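# Push the locker door shut until it latches

## Task

Close the locker door fully so that its latch catches. The door must stay latched without the robot holding it. Swinging the door violently open counts as failure, and so does the robot toppling or being left leaning.

## Robot and tools

ROBOT. A base that can drive in any direction carries a column about 1.75 m tall. A carriage slides along it through lift_m, from 0 to 1 m. The carriage holds two identical arms, each with six joints and a two-finger gripper. Each arm base sits roughly 0.57 m + lift_m above the floor, and some carriage parts stick out about 0.15 m below that. A hand reaches up to 0.78 m from its shoulder but only about 0.38 m below its arm base. A hand is about 0.16 m long and 0.1 m wide, or 0.14 m with the fingers open. In the parked arm pose, joints 1 to 6 are 0, 0.05, 0.05, 1.45, 0, 0, and the robot then takes up about 0.95 m across and 0.7 m front to back. The wheel motors are weak (2 N m), so even a light push against something stops a drive.

CAMERAS. carriage_camera is fixed on the carriage, faces forward and tilts about 20 degrees down. left_wrist_camera and right_wrist_camera look out beyond their fingertips. The carriage camera and the parked fingertips sit up to about 0.45 m above the arm bases.

FRAMES. In the base frame the origin is on the floor below the base centre, with x forward, y to the left and z up. left_hand and right_hand are reported in this frame, each as the point midway between that hand's finger pads. quat_wxyz rotates the base axes onto the hand axes. The hand's z axis runs along the fingers, and the fingers open along its y axis. An upright hand with joints 1, 5 and 6 at zero reads (1, 0, 0, 0). The odometry frame is the base frame as it was when the scene began. base_odometry only counts wheel rotation, so any slip shows up as travel. Heading is positive to the left and runs from -3.142 to 3.142. Hand readings can be off, especially at long reach.

execute_actions. Its argument actions is a list holding one action or none. With an empty list the call only reports state and images. An action may contain base, joints, or both, and all of its motions start together. base takes exactly one relative move, measured from where the base last reported itself. translate_m drives straight, in metres, forward positive, from -2 to 2. strafe_m moves sideways, in metres, left positive, from -2 to 2. rotate_rad turns in place, in radians, counter-clockwise (left) positive, from -6.3 to 6.3. joints is a single map from joint names to absolute targets, covering both arms and the lift. lift_m is in metres, 0 to 1. For each arm (the left_ and right_ joints have identical ranges): joint1_rad, -2.617 to 3.054, swings the arm about the vertical, 0 forward, positive left. joint2_rad, 0 to 3.141, is the shoulder: 0 upper arm level pointing back, 1.57 vertical, 3.14 level pointing forward. joint3_rad, 0 to 3.141, is the elbow, from 0 folded to 3.14 straight. joint4_rad, -1.57 to 1.57, pitches the wrist: 0 in line with the forearm, positive lifts the fingertips. joint5_rad, -1.57 to 1.57, is wrist yaw, and positive swings the fingertips to the RIGHT, the opposite sense to joint 1. joint6_rad, -2.094 to 2.094, rolls the hand about the finger axis, positive clockwise when viewed from the forearm. gripper_m, 0 to 0.093, is the pad gap in metres. One action lasts at most 15 s. A joint or the base left out of an action may keep pushing toward its earlier target. An unknown key or an out-of-range number makes the whole call rejected with no motion. The optional cameras argument lists camera names. Omitting it, null, or ["all"] returns every camera, [] returns none, and an unknown name rejects the call. The pictures line gives the image order. If a result reports a stop, the rest of the calls in the same reply are skipped.

wait: seconds from 0 to 10. It sends no new command and returns the same report as an empty action. zoom_image: camera plus region [x0, y0, x1, y1] in pixels, measured from the top-left corner, at most 504 by 504. It only works on a camera whose full image came in the latest result. finished_scene: pass the current scene number. It ends the scene for good after the last command has been held, reports whether the task succeeded, and gives the next task if one follows.

RESULTS. base_status and joint_status describe how each motion of the last accepted action ended. done means the target was reached; for the base it only means the wheels turned enough, slip included, and a 1 to 2 mm move may fall short yet still say done. off_target means the motion came to rest away from its target and may still be pushing. After contact_stop or time_out, the old target is dropped and the position is held. The line "joint command not followed", usually with a cause: line, means a safety check blocked that arm's joint targets because the arm would come too close to itself or to the other arm. The gripper still moves, and the blocked joints read not_followed and may be retried on later actions. To get free, first move only the blocked arm well away, then the other arm in a later action. on_its_own covers what was not commanded, and "held at" there is a held target, not the actual position. motor_effort gives each motor's load in percent of its maximum, with the peak of the last action in brackets. These numbers are noisy and biased. If lift effort keeps dropping while the lift goes down, a hand is resting on something. If drive_wheels stays high at rest, the base is still pressing on something. ARM HIT means an arm struck the robot itself hard. MOTOR HOT appears from 75 °C. At 90 °C that arm halts for 10 s, and at 100 °C the arm goes limp and falls. Both are reported as OVER-TEMPERATURE FAULT, and affected keys then read limit_stop_at_motor_heat, so resend those targets. A stretched-out arm heats quickly, even without a load. The simulation keeps running while you think.

CAUTIONS. Don't fling the door open, and push it closed smoothly rather than hard. Tipping is most likely with the carriage high, the arms extended, a load in the hands, while pulling, or after an abrupt stop. Only the images reveal a lean. After a drive is blocked, back off about 0.2 m along the same path (or turn back) and repeat if something is still pressed; a retry may stop spuriously once. The base may roll on about 0.3 m after an arm touches something. Arms have no contact stop: they keep pressing and snap to their target once free. Never ram or press the arms against each other. Don't drive backward into an overhanging edge. At the end, open the grippers and move clear of the door.

Each tool is called after "Call:" in YAML: its name, and indented under it one key for each argument.

## Session

I'll start by checking the robot's state and camera views.

Call:
execute_actions:
  actions: []

Scene clock: 0.00 s.
base_odometry: x=+0.000 y=+0.000 heading=+0.000 (m, m, rad; odometry frame)
base_status: not commanded
joint_positions: lift_m=+0.302 left_joint1_rad=-0.014 left_joint2_rad=+0.024 left_joint3_rad=+0.040 left_joint4_rad=+1.411 left_joint5_rad=-0.006 left_joint6_rad=-0.036 left_gripper_m=+0.095 right_joint1_rad=+0.013 right_joint2_rad=+0.077 right_joint3_rad=+0.072 right_joint4_rad=+1.444 right_joint5_rad=+0.019 right_joint6_rad=+0.052 right_gripper_m=+0.094
joint_status: not commanded
motor_effort: lift_m=+31 drive_wheels=-4 (%)
left_hand: x=+0.3002 y=+0.3103 z=+1.3014 quat_wxyz=(+0.997, -0.004, +0.072, -0.025) (m; base frame)
right_hand: x=+0.2992 y=-0.3126 z=+1.3107 quat_wxyz=(+0.997, +0.011, +0.065, +0.031) (m; base frame)
pictures: carriage_camera, left_wrist_camera, right_wrist_camera
Images, in order (width x height): carriage_camera 504x504, left_wrist_camera 504x504, right_wrist_camera 504x504.

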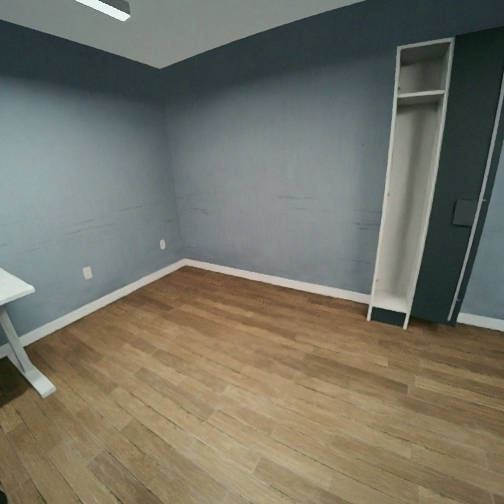

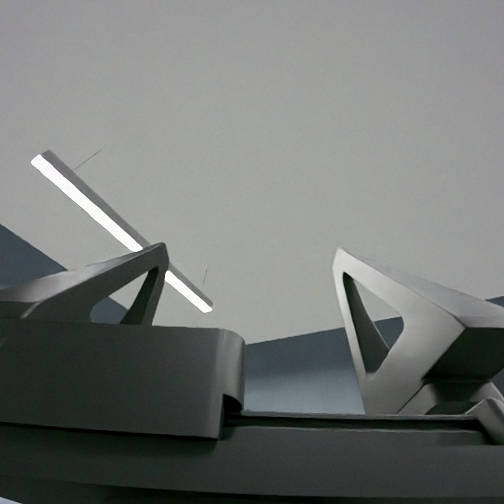

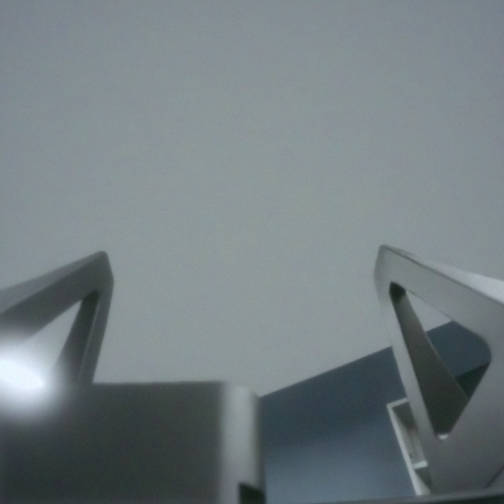

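Call:
zoom_image:
  camera: "carriage_camera"
  region: [340, 20, 504, 350]

Region (340, 20, 504, 350) of carriage_camera's 504x504 image, scaled by 1.527, with more detail than that image has; it fills the left 250 columns of this view, and the rest is white.

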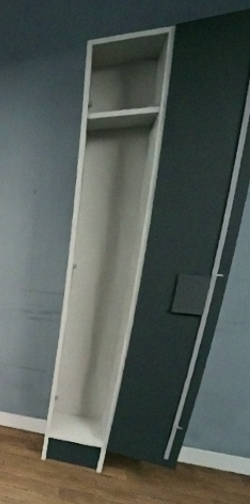

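Call:
execute_actions:
  actions:
    - {"base": {"rotate_rad": -0.6}}
  cameras: ["carriage_camera"]

Scene clock: 14.63 s.
base_odometry: x=+0.000 y=+0.000 heading=-0.599 (m, m, rad; odometry frame)
base_status: done
joint_positions: lift_m=+0.302 left_joint1_rad=-0.014 left_joint2_rad=+0.024 left_joint3_rad=+0.040 left_joint4_rad=+1.411 left_joint5_rad=-0.006 left_joint6_rad=-0.036 left_gripper_m=+0.095 right_joint1_rad=+0.013 right_joint2_rad=+0.077 right_joint3_rad=+0.072 right_joint4_rad=+1.444 right_joint5_rad=+0.019 right_joint6_rad=+0.052 right_gripper_m=+0.094
joint_status: not commanded
motor_effort: lift_m=+31(31) drive_wheels=+20(49) (%)
left_hand: x=+0.3002 y=+0.3103 z=+1.3014 quat_wxyz=(+0.997, -0.004, +0.072, -0.025) (m; base frame)
right_hand: x=+0.2992 y=-0.3126 z=+1.3107 quat_wxyz=(+0.997, +0.011, +0.065, +0.031) (m; base frame)
pictures: carriage_camera
Images, in order (width x height): carriage_camera 504x504.

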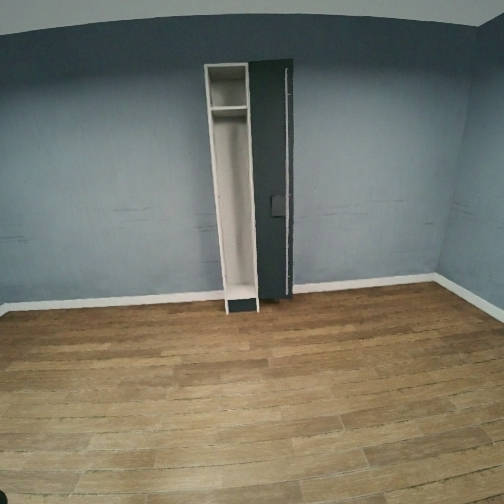

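Call:
zoom_image:
  camera: "carriage_camera"
  region: [170, 40, 340, 340]

Call:
zoom_image:
  camera: "carriage_camera"
  region: [200, 240, 320, 330]

Call:
zoom_image:
  camera: "carriage_camera"
  region: [190, 45, 310, 135]

Region (170, 40, 340, 340) of carriage_camera's 504x504 image, scaled by 1.680, with more detail than that image has; it fills the left 286 columns of this view, and the rest is white.

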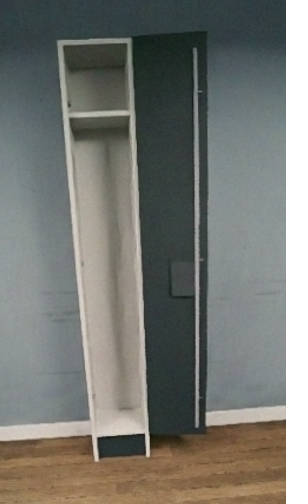

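Region (200, 240, 320, 330) of carriage_camera's 504x504 image, scaled by 4.200, with more detail than that image has; it fills the top 378 rows of this view, and the rest is white.

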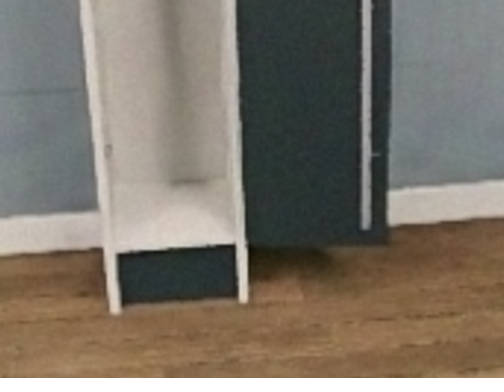

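Region (190, 45, 310, 135) of carriage_camera's 504x504 image, scaled by 4.200, with more detail than that image has; it fills the top 378 rows of this view, and the rest is white.

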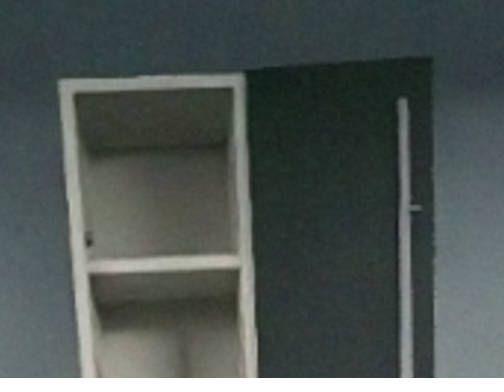

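Call:
execute_actions:
  actions:
    - {"base": {"translate_m": 1.0}}
  cameras: ["carriage_camera"]

Scene clock: 139.03 s.
base_odometry: x=+0.825 y=-0.565 heading=-0.601 (m, m, rad; odometry frame)
base_status: done
joint_positions: lift_m=+0.302 left_joint1_rad=-0.014 left_joint2_rad=+0.024 left_joint3_rad=+0.040 left_joint4_rad=+1.411 left_joint5_rad=-0.006 left_joint6_rad=-0.036 left_gripper_m=+0.095 right_joint1_rad=+0.013 right_joint2_rad=+0.077 right_joint3_rad=+0.072 right_joint4_rad=+1.444 right_joint5_rad=+0.019 right_joint6_rad=+0.052 right_gripper_m=+0.094
joint_status: not commanded
motor_effort: lift_m=+31(31) drive_wheels=-14(50) (%)
left_hand: x=+0.3002 y=+0.3103 z=+1.3014 quat_wxyz=(+0.997, -0.004, +0.072, -0.025) (m; base frame)
right_hand: x=+0.2992 y=-0.3126 z=+1.3107 quat_wxyz=(+0.997, +0.011, +0.065, +0.031) (m; base frame)
pictures: carriage_camera
Images, in order (width x height): carriage_camera 504x504.

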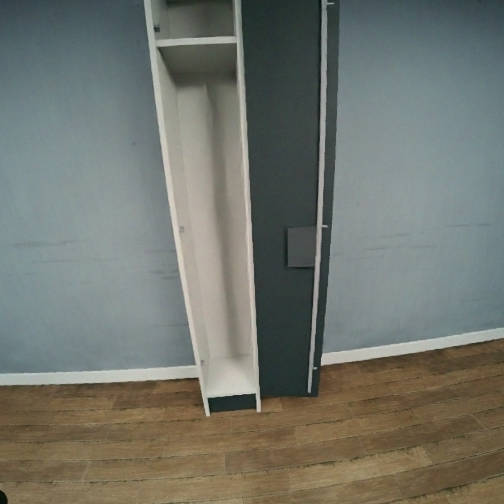

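Call:
zoom_image:
  camera: "carriage_camera"
  region: [180, 320, 350, 430]

Call:
zoom_image:
  camera: "carriage_camera"
  region: [150, 190, 360, 300]

Call:
zoom_image:
  camera: "carriage_camera"
  region: [130, 0, 360, 110]

Region (180, 320, 350, 430) of carriage_camera's 504x504 image, scaled by 2.965, with more detail than that image has; it fills the top 326 rows of this view, and the rest is white.

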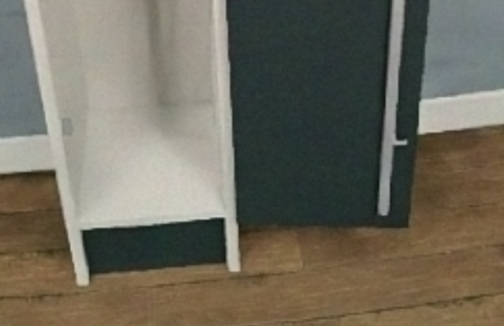

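Region (150, 190, 360, 300) of carriage_camera's 504x504 image, scaled by 2.400, with more detail than that image has; it fills the top 264 rows of this view, and the rest is white.

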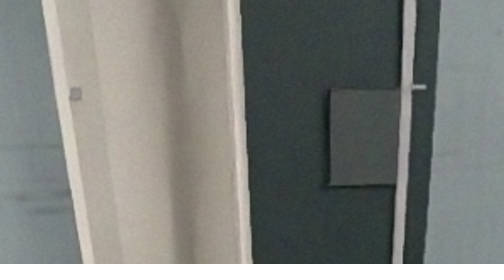

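Region (130, 0, 360, 110) of carriage_camera's 504x504 image, scaled by 2.191, with more detail than that image has; it fills the top 241 rows of this view, and the rest is white.

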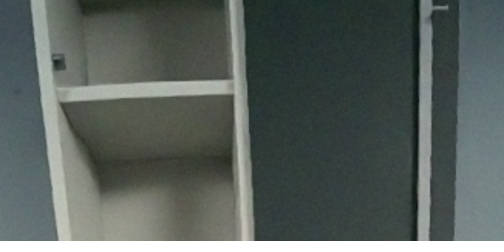

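Call:
execute_actions:
  actions:
    - {"base": {"strafe_m": -0.9}, "joints": {"lift_m": 0.45, "right_gripper_m": 0.0, "left_gripper_m": 0.0}}
  cameras: ["carriage_camera"]

Scene clock: 263.23 s.
base_odometry: x=+0.317 y=-1.308 heading=-0.600 (m, m, rad; odometry frame)
base_status: done
joint_positions: lift_m=+0.450 left_joint1_rad=-0.014 left_joint2_rad=+0.024 left_joint3_rad=+0.040 left_joint4_rad=+1.409 left_joint5_rad=-0.006 left_joint6_rad=-0.036 left_gripper_m=+0.001 right_joint1_rad=+0.013 right_joint2_rad=+0.077 right_joint3_rad=+0.072 right_joint4_rad=+1.445 right_joint5_rad=+0.019 right_joint6_rad=+0.052 right_gripper_m=+0.000
joint_status: all done
motor_effort: lift_m=+35(42) drive_wheels=-6(37) (%)
left_hand: x=+0.3007 y=+0.3103 z=+1.4493 quat_wxyz=(+0.997, -0.004, +0.073, -0.025) (m; base frame)
right_hand: x=+0.2989 y=-0.3126 z=+1.4587 quat_wxyz=(+0.997, +0.011, +0.065, +0.031) (m; base frame)
pictures: carriage_camera
Images, in order (width x height): carriage_camera 504x504.

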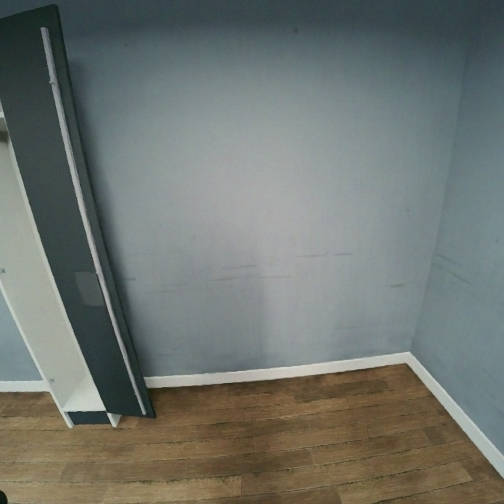

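Call:
execute_actions:
  actions:
    - {"base": {"translate_m": 0.3}}
  cameras: []

Scene clock: 293.97 s.
base_odometry: x=+0.564 y=-1.479 heading=-0.601 (m, m, rad; odometry frame)
base_status: done
joint_positions: lift_m=+0.450 left_joint1_rad=-0.014 left_joint2_rad=+0.024 left_joint3_rad=+0.040 left_joint4_rad=+1.410 left_joint5_rad=-0.006 left_joint6_rad=-0.036 left_gripper_m=+0.001 right_joint1_rad=+0.013 right_joint2_rad=+0.077 right_joint3_rad=+0.072 right_joint4_rad=+1.444 right_joint5_rad=+0.019 right_joint6_rad=+0.052 right_gripper_m=+0.000
joint_status: not commanded
motor_effort: lift_m=+35(35) drive_wheels=-11(35) (%)
left_hand: x=+0.3006 y=+0.3103 z=+1.4493 quat_wxyz=(+0.997, -0.004, +0.072, -0.025) (m; base frame)
right_hand: x=+0.2992 y=-0.3126 z=+1.4587 quat_wxyz=(+0.997, +0.011, +0.065, +0.031) (m; base frame)
pictures: none
No camera images: the call's "cameras" was empty. Leave "cameras" out to get every camera's image.

Call:
execute_actions:
  actions:
    - {"base": {"rotate_rad": 0.855}, "joints": {"right_joint1_rad": 0.0, "right_joint2_rad": 2.1, "right_joint3_rad": 0.73, "right_joint4_rad": 1.37, "right_joint5_rad": 0.0, "right_joint6_rad": 0.0}}

Scene clock: 325.37 s.
base_odometry: x=+0.564 y=-1.479 heading=+0.251 (m, m, rad; odometry frame)
base_status: done
joint_positions: lift_m=+0.450 left_joint1_rad=-0.014 left_joint2_rad=+0.024 left_joint3_rad=+0.040 left_joint4_rad=+1.410 left_joint5_rad=-0.006 left_joint6_rad=-0.036 left_gripper_m=+0.001 right_joint1_rad=+0.001 right_joint2_rad=+2.097 right_joint3_rad=+0.727 right_joint4_rad=+1.362 right_joint5_rad=+0.003 right_joint6_rad=+0.006 right_gripper_m=+0.000
joint_status: all done
motor_effort: lift_m=+35(35) drive_wheels=+25(49) (%)
left_hand: x=+0.3006 y=+0.3103 z=+1.4493 quat_wxyz=(+0.997, -0.004, +0.072, -0.025) (m; base frame)
right_hand: x=+0.7712 y=-0.3096 z=+1.1342 quat_wxyz=(+0.705, +0.003, +0.710, +0.002) (m; base frame)
pictures: carriage_camera, left_wrist_camera, right_wrist_camera
Images, in order (width x height): carriage_camera 504x504, left_wrist_camera 504x504, right_wrist_camera 504x504.

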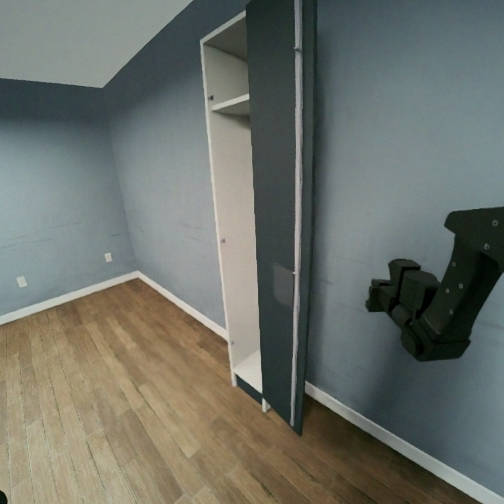

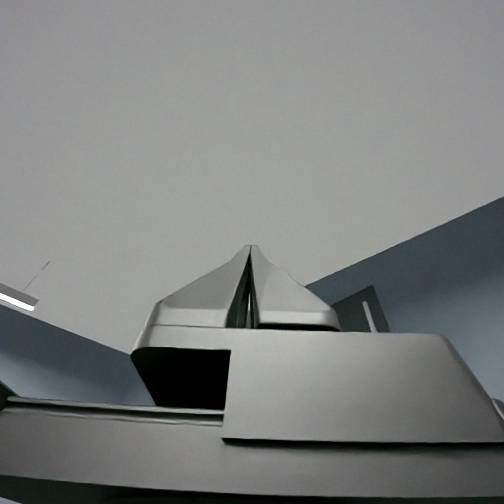

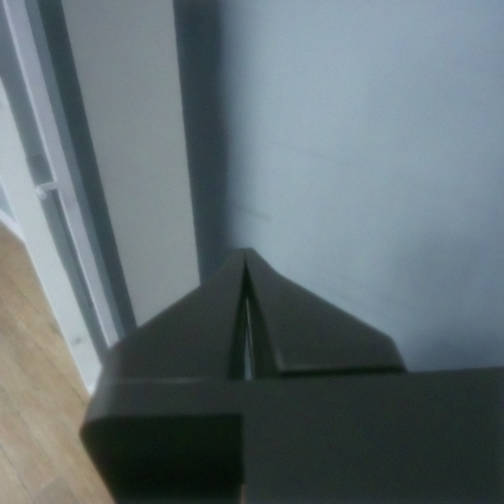

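Call:
zoom_image:
  camera: "carriage_camera"
  region: [250, 200, 504, 400]

Region (250, 200, 504, 400) of carriage_camera's 504x504 image, scaled by 1.984, with more detail than that image has; it fills the top 397 rows of this view, and the rest is white.

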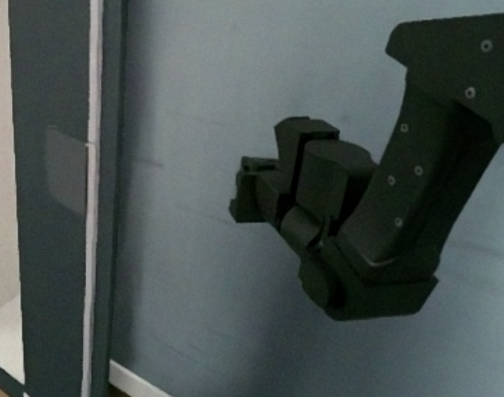

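Call:
zoom_image:
  camera: "carriage_camera"
  region: [210, 330, 350, 450]

Call:
zoom_image:
  camera: "carriage_camera"
  region: [240, 200, 380, 340]

Region (210, 330, 350, 450) of carriage_camera's 504x504 image, scaled by 3.600, with more detail than that image has; it fills the top 432 rows of this view, and the rest is white.

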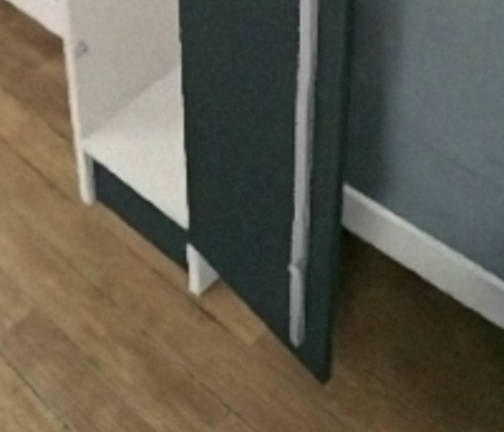

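Region (240, 200, 380, 340) of carriage_camera's 504x504 image, scaled by 3.600, with more detail than that image has.

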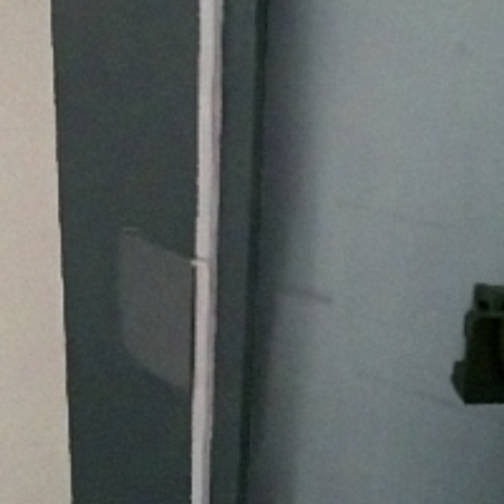

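Call:
execute_actions:
  actions:
    - {"joints": {"right_joint1_rad": -0.2, "right_joint2_rad": 2.29, "right_joint3_rad": 1.147, "right_joint4_rad": 1.145, "right_joint5_rad": -0.7, "right_joint6_rad": 0.0}}

Scene clock: 446.60 s.
base_odometry: x=+0.564 y=-1.479 heading=+0.251 (m, m, rad; odometry frame)
base_status: not commanded
joint_positions: lift_m=+0.450 left_joint1_rad=-0.014 left_joint2_rad=+0.024 left_joint3_rad=+0.040 left_joint4_rad=+1.410 left_joint5_rad=-0.006 left_joint6_rad=-0.036 left_gripper_m=+0.001 right_joint1_rad=-0.206 right_joint2_rad=+2.293 right_joint3_rad=+1.140 right_joint4_rad=+1.149 right_joint5_rad=-0.695 right_joint6_rad=+0.006 right_gripper_m=+0.000
joint_status: all done
motor_effort: lift_m=+35(35) drive_wheels=+25(26) (%)
left_hand: x=+0.3006 y=+0.3103 z=+1.4493 quat_wxyz=(+0.997, -0.004, +0.072, -0.025) (m; base frame)
right_hand: x=+0.8306 y=-0.3156 z=+1.1336 quat_wxyz=(+0.684, -0.168, +0.688, +0.174) (m; base frame)
pictures: carriage_camera, left_wrist_camera, right_wrist_camera
Images, in order (width x height): carriage_camera 504x504, left_wrist_camera 504x504, right_wrist_camera 504x504.

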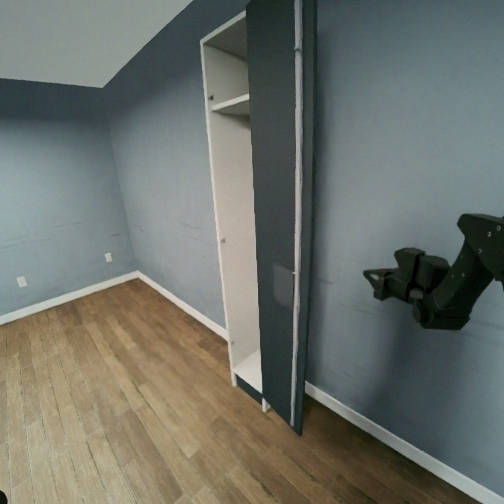

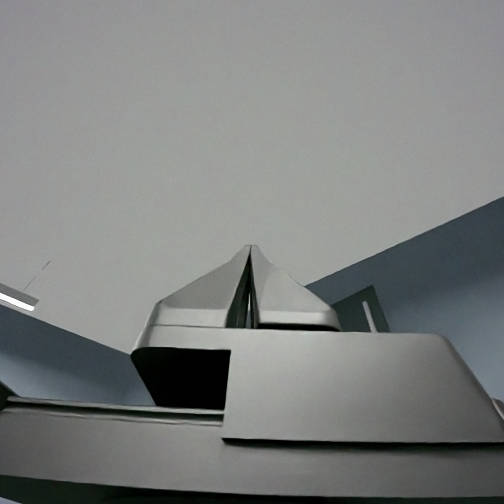

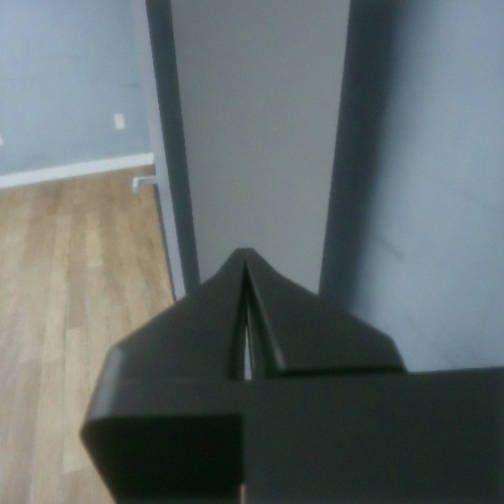

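Call:
zoom_image:
  camera: "right_wrist_camera"
  region: [90, 0, 400, 310]

Call:
zoom_image:
  camera: "carriage_camera"
  region: [270, 210, 504, 350]

Region (90, 0, 400, 310) of right_wrist_camera's 504x504 image, scaled by 1.626, with more detail than that image has.

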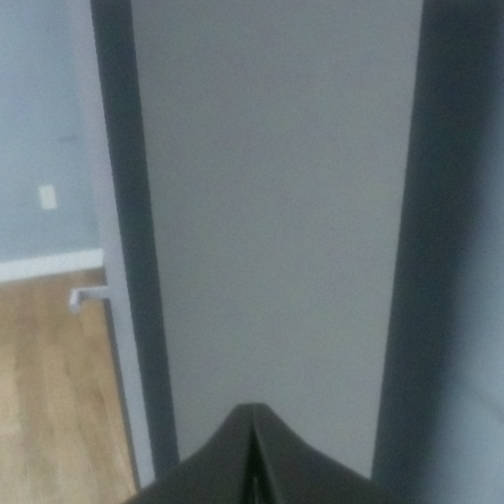

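Region (270, 210, 504, 350) of carriage_camera's 504x504 image, scaled by 2.154, with more detail than that image has; it fills the top 302 rows of this view, and the rest is white.

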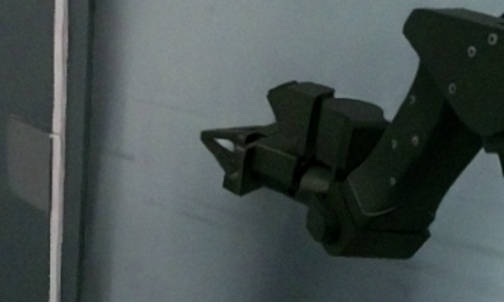

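Call:
execute_actions:
  actions:
    - {"base": {"translate_m": 0.33}}

Scene clock: 552.40 s.
base_odometry: x=+0.884 y=-1.396 heading=+0.253 (m, m, rad; odometry frame)
base_status: done
joint_positions: lift_m=+0.450 left_joint1_rad=-0.014 left_joint2_rad=+0.024 left_joint3_rad=+0.040 left_joint4_rad=+1.410 left_joint5_rad=-0.006 left_joint6_rad=-0.036 left_gripper_m=+0.001 right_joint1_rad=-0.205 right_joint2_rad=+2.293 right_joint3_rad=+1.140 right_joint4_rad=+1.149 right_joint5_rad=-0.697 right_joint6_rad=+0.006 right_gripper_m=+0.000
joint_status: not commanded
motor_effort: lift_m=+35(35) drive_wheels=-14(44) (%)
left_hand: x=+0.3006 y=+0.3103 z=+1.4493 quat_wxyz=(+0.997, -0.004, +0.072, -0.025) (m; base frame)
right_hand: x=+0.8305 y=-0.3145 z=+1.1336 quat_wxyz=(+0.684, -0.170, +0.687, +0.175) (m; base frame)
pictures: carriage_camera, left_wrist_camera, right_wrist_camera
Images, in order (width x height): carriage_camera 504x504, left_wrist_camera 504x504, right_wrist_camera 504x504.

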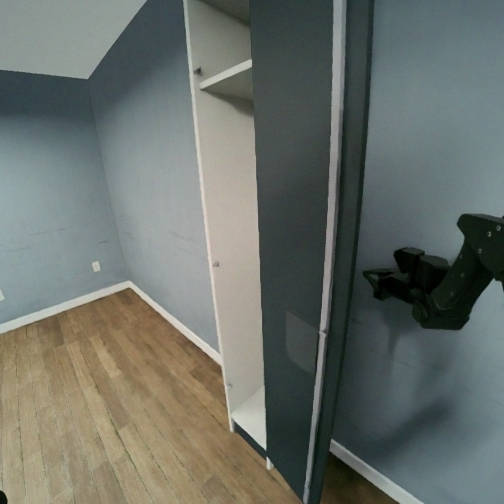

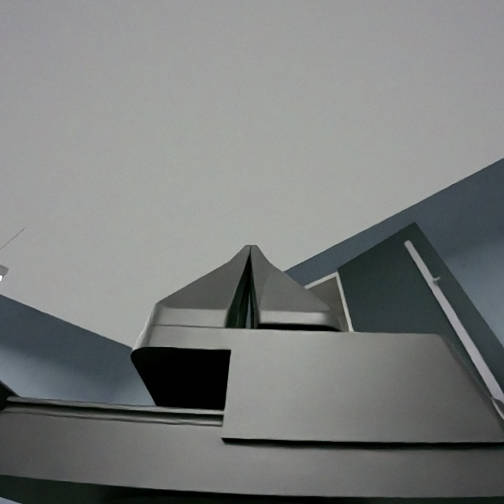

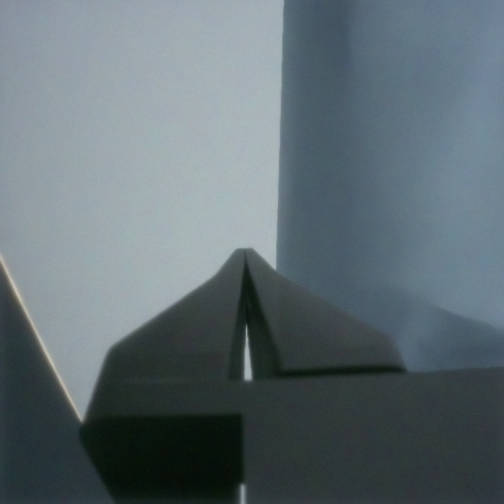

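Call:
zoom_image:
  camera: "carriage_camera"
  region: [270, 200, 504, 400]

Region (270, 200, 504, 400) of carriage_camera's 504x504 image, scaled by 2.154, with more detail than that image has; it fills the top 431 rows of this view, and the rest is white.

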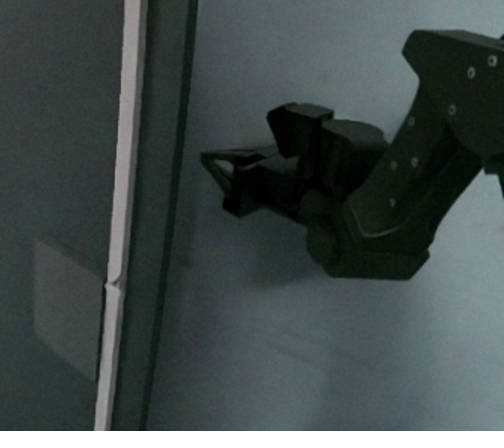

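Call:
execute_actions:
  actions:
    - {"joints": {"right_joint1_rad": -0.2, "right_joint2_rad": 2.39, "right_joint3_rad": 1.358, "right_joint4_rad": 1.034, "right_joint5_rad": -1.4, "right_joint6_rad": 0.0}}

Scene clock: 630.13 s.
base_odometry: x=+0.884 y=-1.396 heading=+0.253 (m, m, rad; odometry frame)
base_status: not commanded
joint_positions: lift_m=+0.450 left_joint1_rad=-0.014 left_joint2_rad=+0.024 left_joint3_rad=+0.040 left_joint4_rad=+1.410 left_joint5_rad=-0.006 left_joint6_rad=-0.036 left_gripper_m=+0.001 right_joint1_rad=-0.205 right_joint2_rad=+2.391 right_joint3_rad=+1.350 right_joint4_rad=+1.038 right_joint5_rad=-1.396 right_joint6_rad=+0.006 right_gripper_m=+0.000
joint_status: all done
motor_effort: lift_m=+35(35) drive_wheels=-13(14) (%)
left_hand: x=+0.3006 y=+0.3103 z=+1.4493 quat_wxyz=(+0.997, -0.004, +0.072, -0.025) (m; base frame)
right_hand: x=+0.7817 y=-0.2441 z=+1.1345 quat_wxyz=(+0.583, -0.394, +0.587, +0.399) (m; base frame)
pictures: carriage_camera, left_wrist_camera, right_wrist_camera
Images, in order (width x height): carriage_camera 504x504, left_wrist_camera 504x504, right_wrist_camera 504x504.

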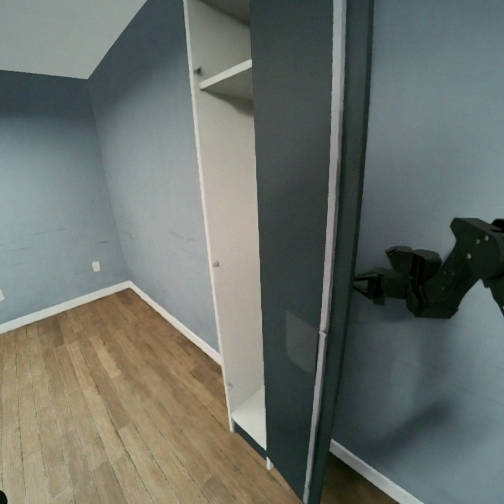

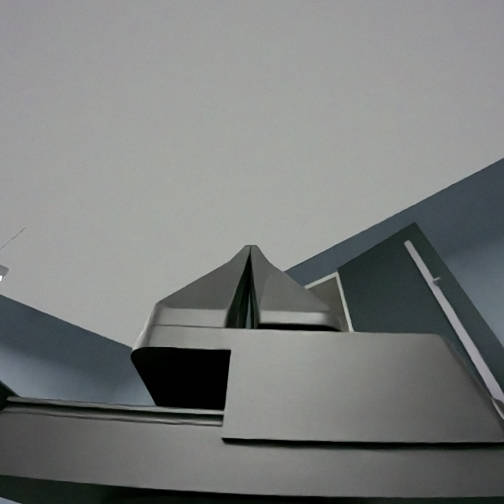

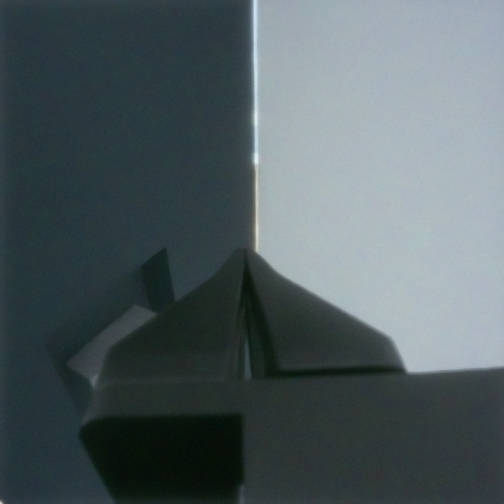

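Call:
execute_actions:
  actions:
    - {"base": {"strafe_m": 0.12}}

Scene clock: 640.40 s.
base_odometry: x=+0.854 y=-1.279 heading=+0.253 (m, m, rad; odometry frame)
base_status: done
joint_positions: lift_m=+0.450 left_joint1_rad=-0.014 left_joint2_rad=+0.024 left_joint3_rad=+0.040 left_joint4_rad=+1.410 left_joint5_rad=-0.006 left_joint6_rad=-0.036 left_gripper_m=+0.001 right_joint1_rad=-0.201 right_joint2_rad=+2.391 right_joint3_rad=+1.350 right_joint4_rad=+1.037 right_joint5_rad=-1.396 right_joint6_rad=+0.006 right_gripper_m=+0.000
joint_status: not commanded
motor_effort: lift_m=+35(35) drive_wheels=-6(37) (%)
left_hand: x=+0.3004 y=+0.3103 z=+1.4493 quat_wxyz=(+0.997, -0.004, +0.072, -0.025) (m; base frame)
right_hand: x=+0.7814 y=-0.2421 z=+1.1345 quat_wxyz=(+0.582, -0.395, +0.587, +0.401) (m; base frame)
pictures: carriage_camera, left_wrist_camera, right_wrist_camera
Images, in order (width x height): carriage_camera 504x504, left_wrist_camera 504x504, right_wrist_camera 504x504.

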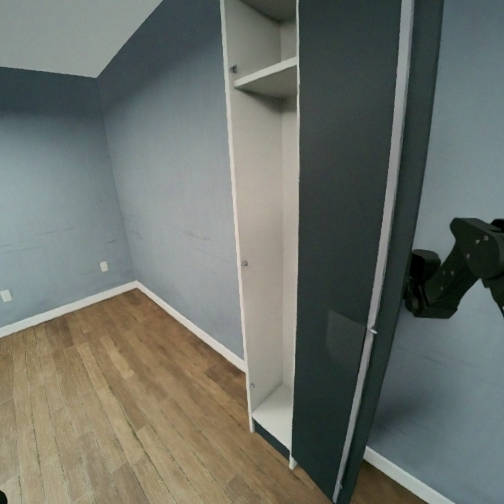

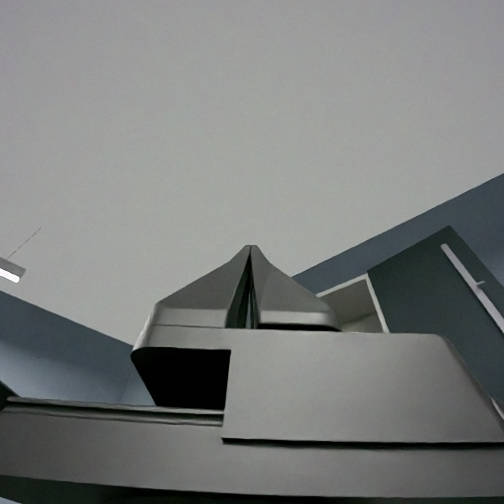

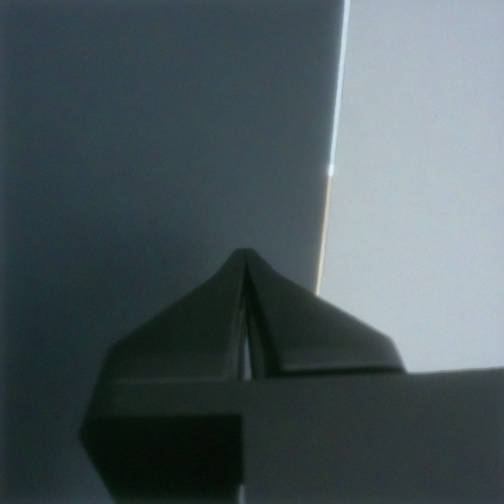

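Call:
execute_actions:
  actions:
    - {"base": {"strafe_m": 0.15}}

Scene clock: 645.50 s.
base_odometry: x=+0.826 y=-1.168 heading=+0.252 (m, m, rad; odometry frame)
base_status: strafe_m contact_stop (by the wheels' count: +0.115 of +0.150)
joint_positions: lift_m=+0.450 left_joint1_rad=-0.014 left_joint2_rad=+0.024 left_joint3_rad=+0.040 left_joint4_rad=+1.410 left_joint5_rad=-0.006 left_joint6_rad=-0.036 left_gripper_m=+0.001 right_joint1_rad=-0.202 right_joint2_rad=+2.391 right_joint3_rad=+1.351 right_joint4_rad=+1.036 right_joint5_rad=-1.391 right_joint6_rad=+0.003 right_gripper_m=+0.000
joint_status: not commanded
motor_effort: lift_m=+35(35) drive_wheels=-3(42) (%)
left_hand: x=+0.3004 y=+0.3103 z=+1.4493 quat_wxyz=(+0.997, -0.004, +0.072, -0.025) (m; base frame)
right_hand: x=+0.7823 y=-0.2430 z=+1.1345 quat_wxyz=(+0.584, -0.394, +0.587, +0.398) (m; base frame)
pictures: carriage_camera, left_wrist_camera, right_wrist_camera
Images, in order (width x height): carriage_camera 504x504, left_wrist_camera 504x504, right_wrist_camera 504x504.

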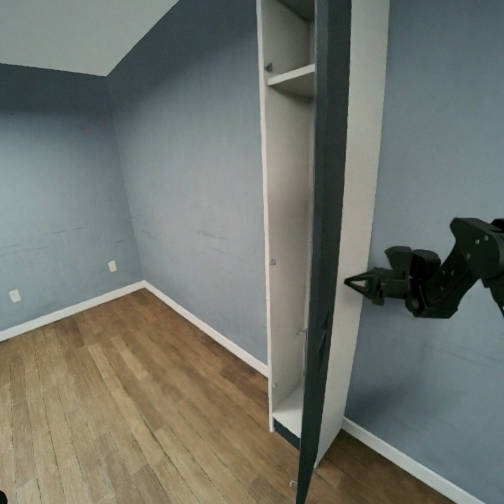

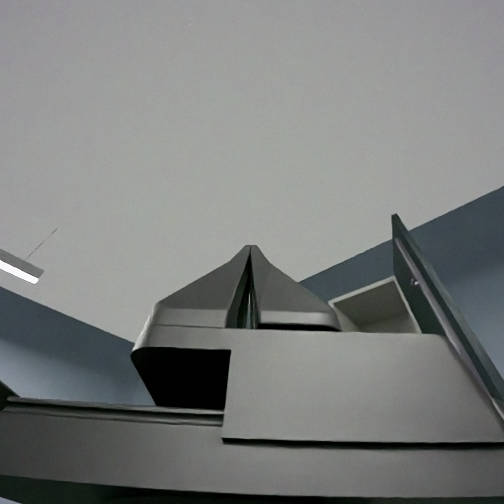

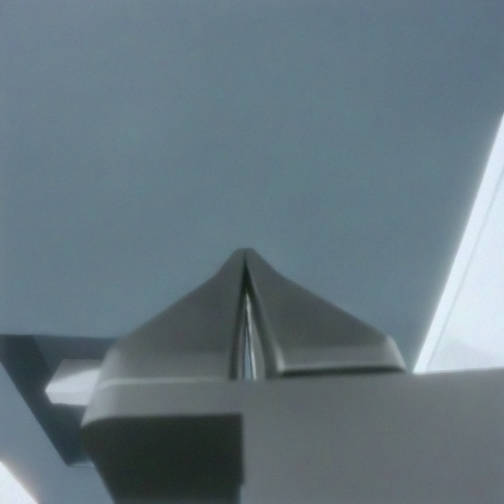

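Call:
execute_actions:
  actions: []
  cameras: ["carriage_camera", "right_wrist_camera"]

Scene clock: 657.63 s.
base_odometry: x=+0.826 y=-1.168 heading=+0.252 (m, m, rad; odometry frame)
base_status: strafe_m contact_stop (by the wheels' count: +0.115 of +0.150)
joint_positions: lift_m=+0.450 left_joint1_rad=-0.014 left_joint2_rad=+0.024 left_joint3_rad=+0.040 left_joint4_rad=+1.410 left_joint5_rad=-0.006 left_joint6_rad=-0.036 left_gripper_m=+0.001 right_joint1_rad=-0.202 right_joint2_rad=+2.391 right_joint3_rad=+1.351 right_joint4_rad=+1.036 right_joint5_rad=-1.394 right_joint6_rad=+0.003 right_gripper_m=+0.000
joint_status: not commanded
motor_effort: lift_m=+35(35) drive_wheels=-3(42) (%)
left_hand: x=+0.3004 y=+0.3103 z=+1.4493 quat_wxyz=(+0.997, -0.004, +0.072, -0.025) (m; base frame)
right_hand: x=+0.7819 y=-0.2429 z=+1.1345 quat_wxyz=(+0.584, -0.395, +0.587, +0.399) (m; base frame)
pictures: carriage_camera, right_wrist_camera
Images, in order (width x height): carriage_camera 504x504, right_wrist_camera 504x504.

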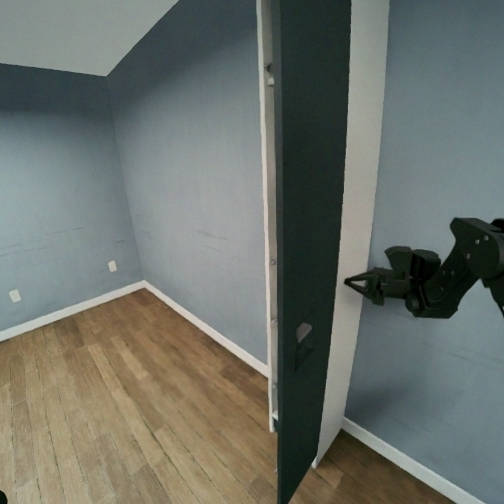

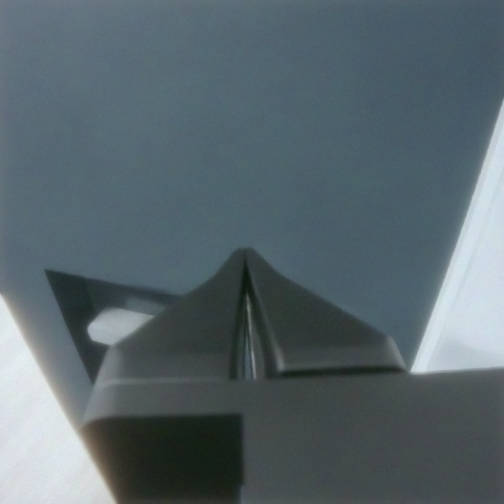

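Call:
execute_actions:
  actions: []
  cameras: ["carriage_camera"]

Scene clock: 665.00 s.
base_odometry: x=+0.826 y=-1.168 heading=+0.252 (m, m, rad; odometry frame)
base_status: strafe_m contact_stop (by the wheels' count: +0.115 of +0.150)
joint_positions: lift_m=+0.450 left_joint1_rad=-0.014 left_joint2_rad=+0.024 left_joint3_rad=+0.040 left_joint4_rad=+1.410 left_joint5_rad=-0.006 left_joint6_rad=-0.036 left_gripper_m=+0.001 right_joint1_rad=-0.202 right_joint2_rad=+2.391 right_joint3_rad=+1.351 right_joint4_rad=+1.036 right_joint5_rad=-1.394 right_joint6_rad=+0.003 right_gripper_m=+0.000
joint_status: not commanded
motor_effort: lift_m=+35(35) drive_wheels=-3(42) (%)
left_hand: x=+0.3004 y=+0.3103 z=+1.4493 quat_wxyz=(+0.997, -0.004, +0.072, -0.025) (m; base frame)
right_hand: x=+0.7819 y=-0.2429 z=+1.1345 quat_wxyz=(+0.584, -0.395, +0.587, +0.399) (m; base frame)
pictures: carriage_camera
Images, in order (width x height): carriage_camera 504x504.

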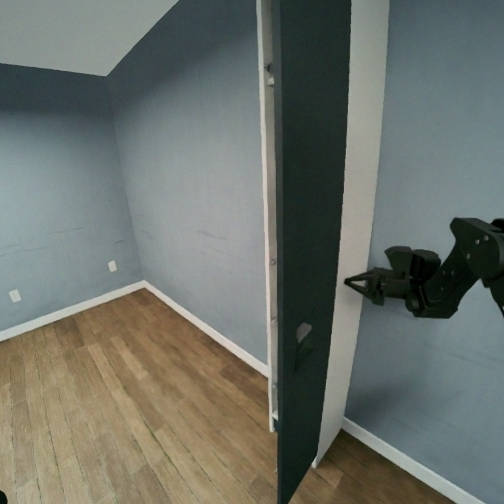

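Call:
execute_actions:
  actions:
    - {"base": {"strafe_m": 0.18}, "joints": {"right_joint5_rad": -1.3}}
  cameras: ["carriage_camera", "right_wrist_camera"]

Scene clock: 787.10 s.
base_odometry: x=+0.782 y=-0.993 heading=+0.251 (m, m, rad; odometry frame)
base_status: done
joint_positions: lift_m=+0.450 left_joint1_rad=-0.014 left_joint2_rad=+0.024 left_joint3_rad=+0.040 left_joint4_rad=+1.410 left_joint5_rad=-0.006 left_joint6_rad=-0.036 left_gripper_m=+0.001 right_joint1_rad=-0.192 right_joint2_rad=+2.391 right_joint3_rad=+1.351 right_joint4_rad=+1.039 right_joint5_rad=-1.298 right_joint6_rad=+0.003 right_gripper_m=+0.000
joint_status: all done
motor_effort: lift_m=+35(35) drive_wheels=-6(37) (%)
left_hand: x=+0.3005 y=+0.3103 z=+1.4493 quat_wxyz=(+0.997, -0.004, +0.072, -0.025) (m; base frame)
right_hand: x=+0.7964 y=-0.2447 z=+1.1348 quat_wxyz=(+0.601, -0.370, +0.603, +0.373) (m; base frame)
pictures: carriage_camera, right_wrist_camera
Images, in order (width x height): carriage_camera 504x504, right_wrist_camera 504x504.

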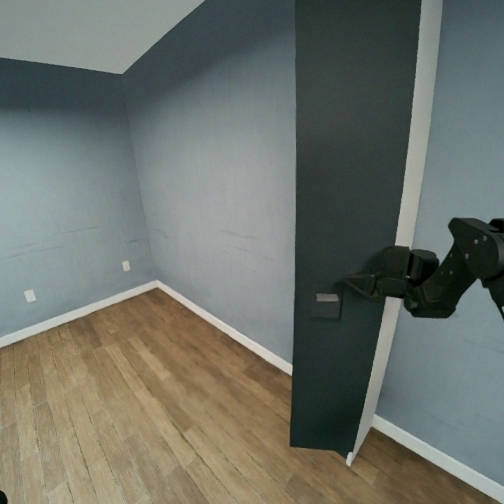

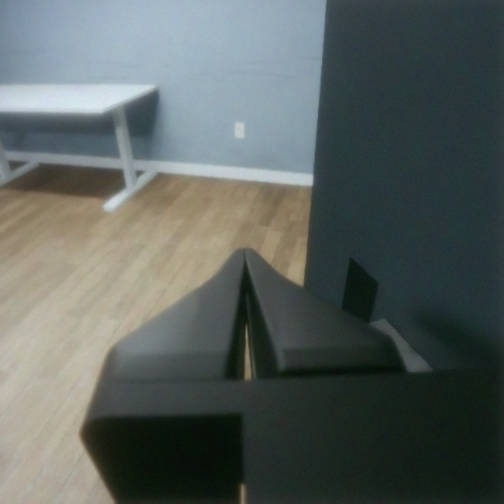

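Call:
execute_actions:
  actions: []
  cameras: ["carriage_camera"]

Scene clock: 790.60 s.
base_odometry: x=+0.782 y=-0.993 heading=+0.251 (m, m, rad; odometry frame)
base_status: done
joint_positions: lift_m=+0.450 left_joint1_rad=-0.014 left_joint2_rad=+0.024 left_joint3_rad=+0.040 left_joint4_rad=+1.410 left_joint5_rad=-0.006 left_joint6_rad=-0.036 left_gripper_m=+0.001 right_joint1_rad=-0.192 right_joint2_rad=+2.391 right_joint3_rad=+1.351 right_joint4_rad=+1.039 right_joint5_rad=-1.298 right_joint6_rad=+0.003 right_gripper_m=+0.000
joint_status: all done
motor_effort: lift_m=+35(35) drive_wheels=-5(37) (%)
left_hand: x=+0.3005 y=+0.3103 z=+1.4493 quat_wxyz=(+0.997, -0.004, +0.072, -0.025) (m; base frame)
right_hand: x=+0.7964 y=-0.2447 z=+1.1348 quat_wxyz=(+0.601, -0.370, +0.603, +0.373) (m; base frame)
pictures: carriage_camera
Images, in order (width x height): carriage_camera 504x504.

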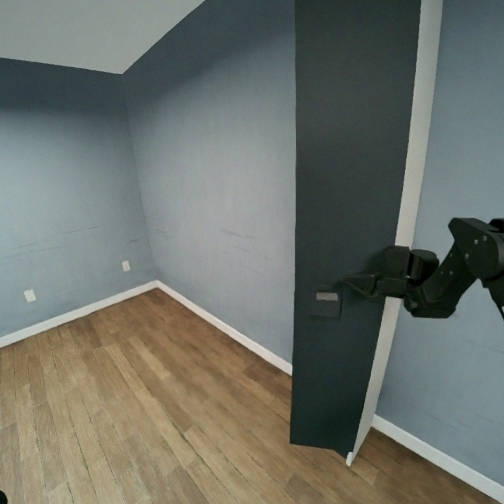

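Call:
execute_actions:
  actions:
    - {"base": {"rotate_rad": -0.78}, "joints": {"left_joint1_rad": 0.0, "left_joint2_rad": 2.1, "left_joint3_rad": 0.73, "left_joint4_rad": 1.37, "left_joint5_rad": 0.0, "left_joint6_rad": 0.0, "right_joint1_rad": 0.0, "right_joint2_rad": 0.05, "right_joint3_rad": 0.05, "right_joint4_rad": 1.45, "right_joint5_rad": 0.0, "right_joint6_rad": 0.0}}
  cameras: ["carriage_camera", "left_wrist_camera"]

Scene clock: 869.13 s.
base_odometry: x=+0.782 y=-0.993 heading=-0.526 (m, m, rad; odometry frame)
base_status: done
joint_positions: lift_m=+0.450 left_joint1_rad=-0.006 left_joint2_rad=+2.091 left_joint3_rad=+0.723 left_joint4_rad=+1.371 left_joint5_rad=-0.004 left_joint6_rad=-0.007 left_gripper_m=+0.001 right_joint1_rad=+0.006 right_joint2_rad=+0.059 right_joint3_rad=+0.065 right_joint4_rad=+1.457 right_joint5_rad=+0.000 right_joint6_rad=+0.003 right_gripper_m=+0.000
joint_status: all done
motor_effort: lift_m=+35(35) drive_wheels=+25(40) (%)
left_hand: x=+0.7703 y=+0.3075 z=+1.1379 quat_wxyz=(+0.708, -0.002, +0.706, -0.003) (m; base frame)
right_hand: x=+0.2925 y=-0.3097 z=+1.4572 quat_wxyz=(+0.999, +0.000, +0.054, +0.004) (m; base frame)
pictures: carriage_camera, left_wrist_camera
Images, in order (width x height): carriage_camera 504x504, left_wrist_camera 504x504.

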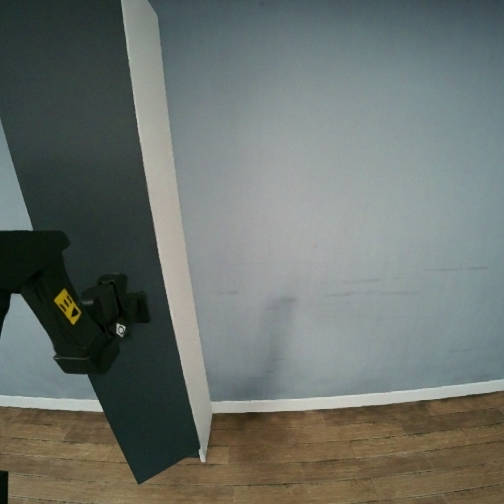

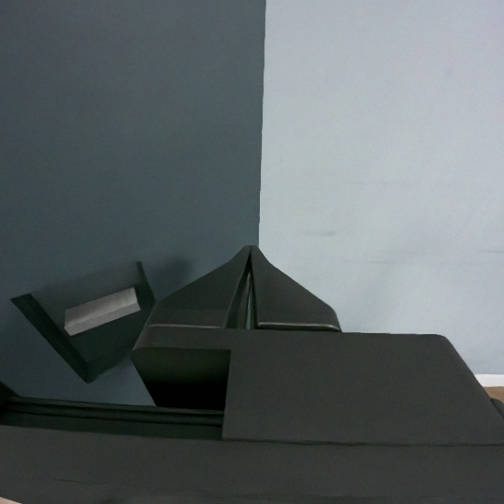

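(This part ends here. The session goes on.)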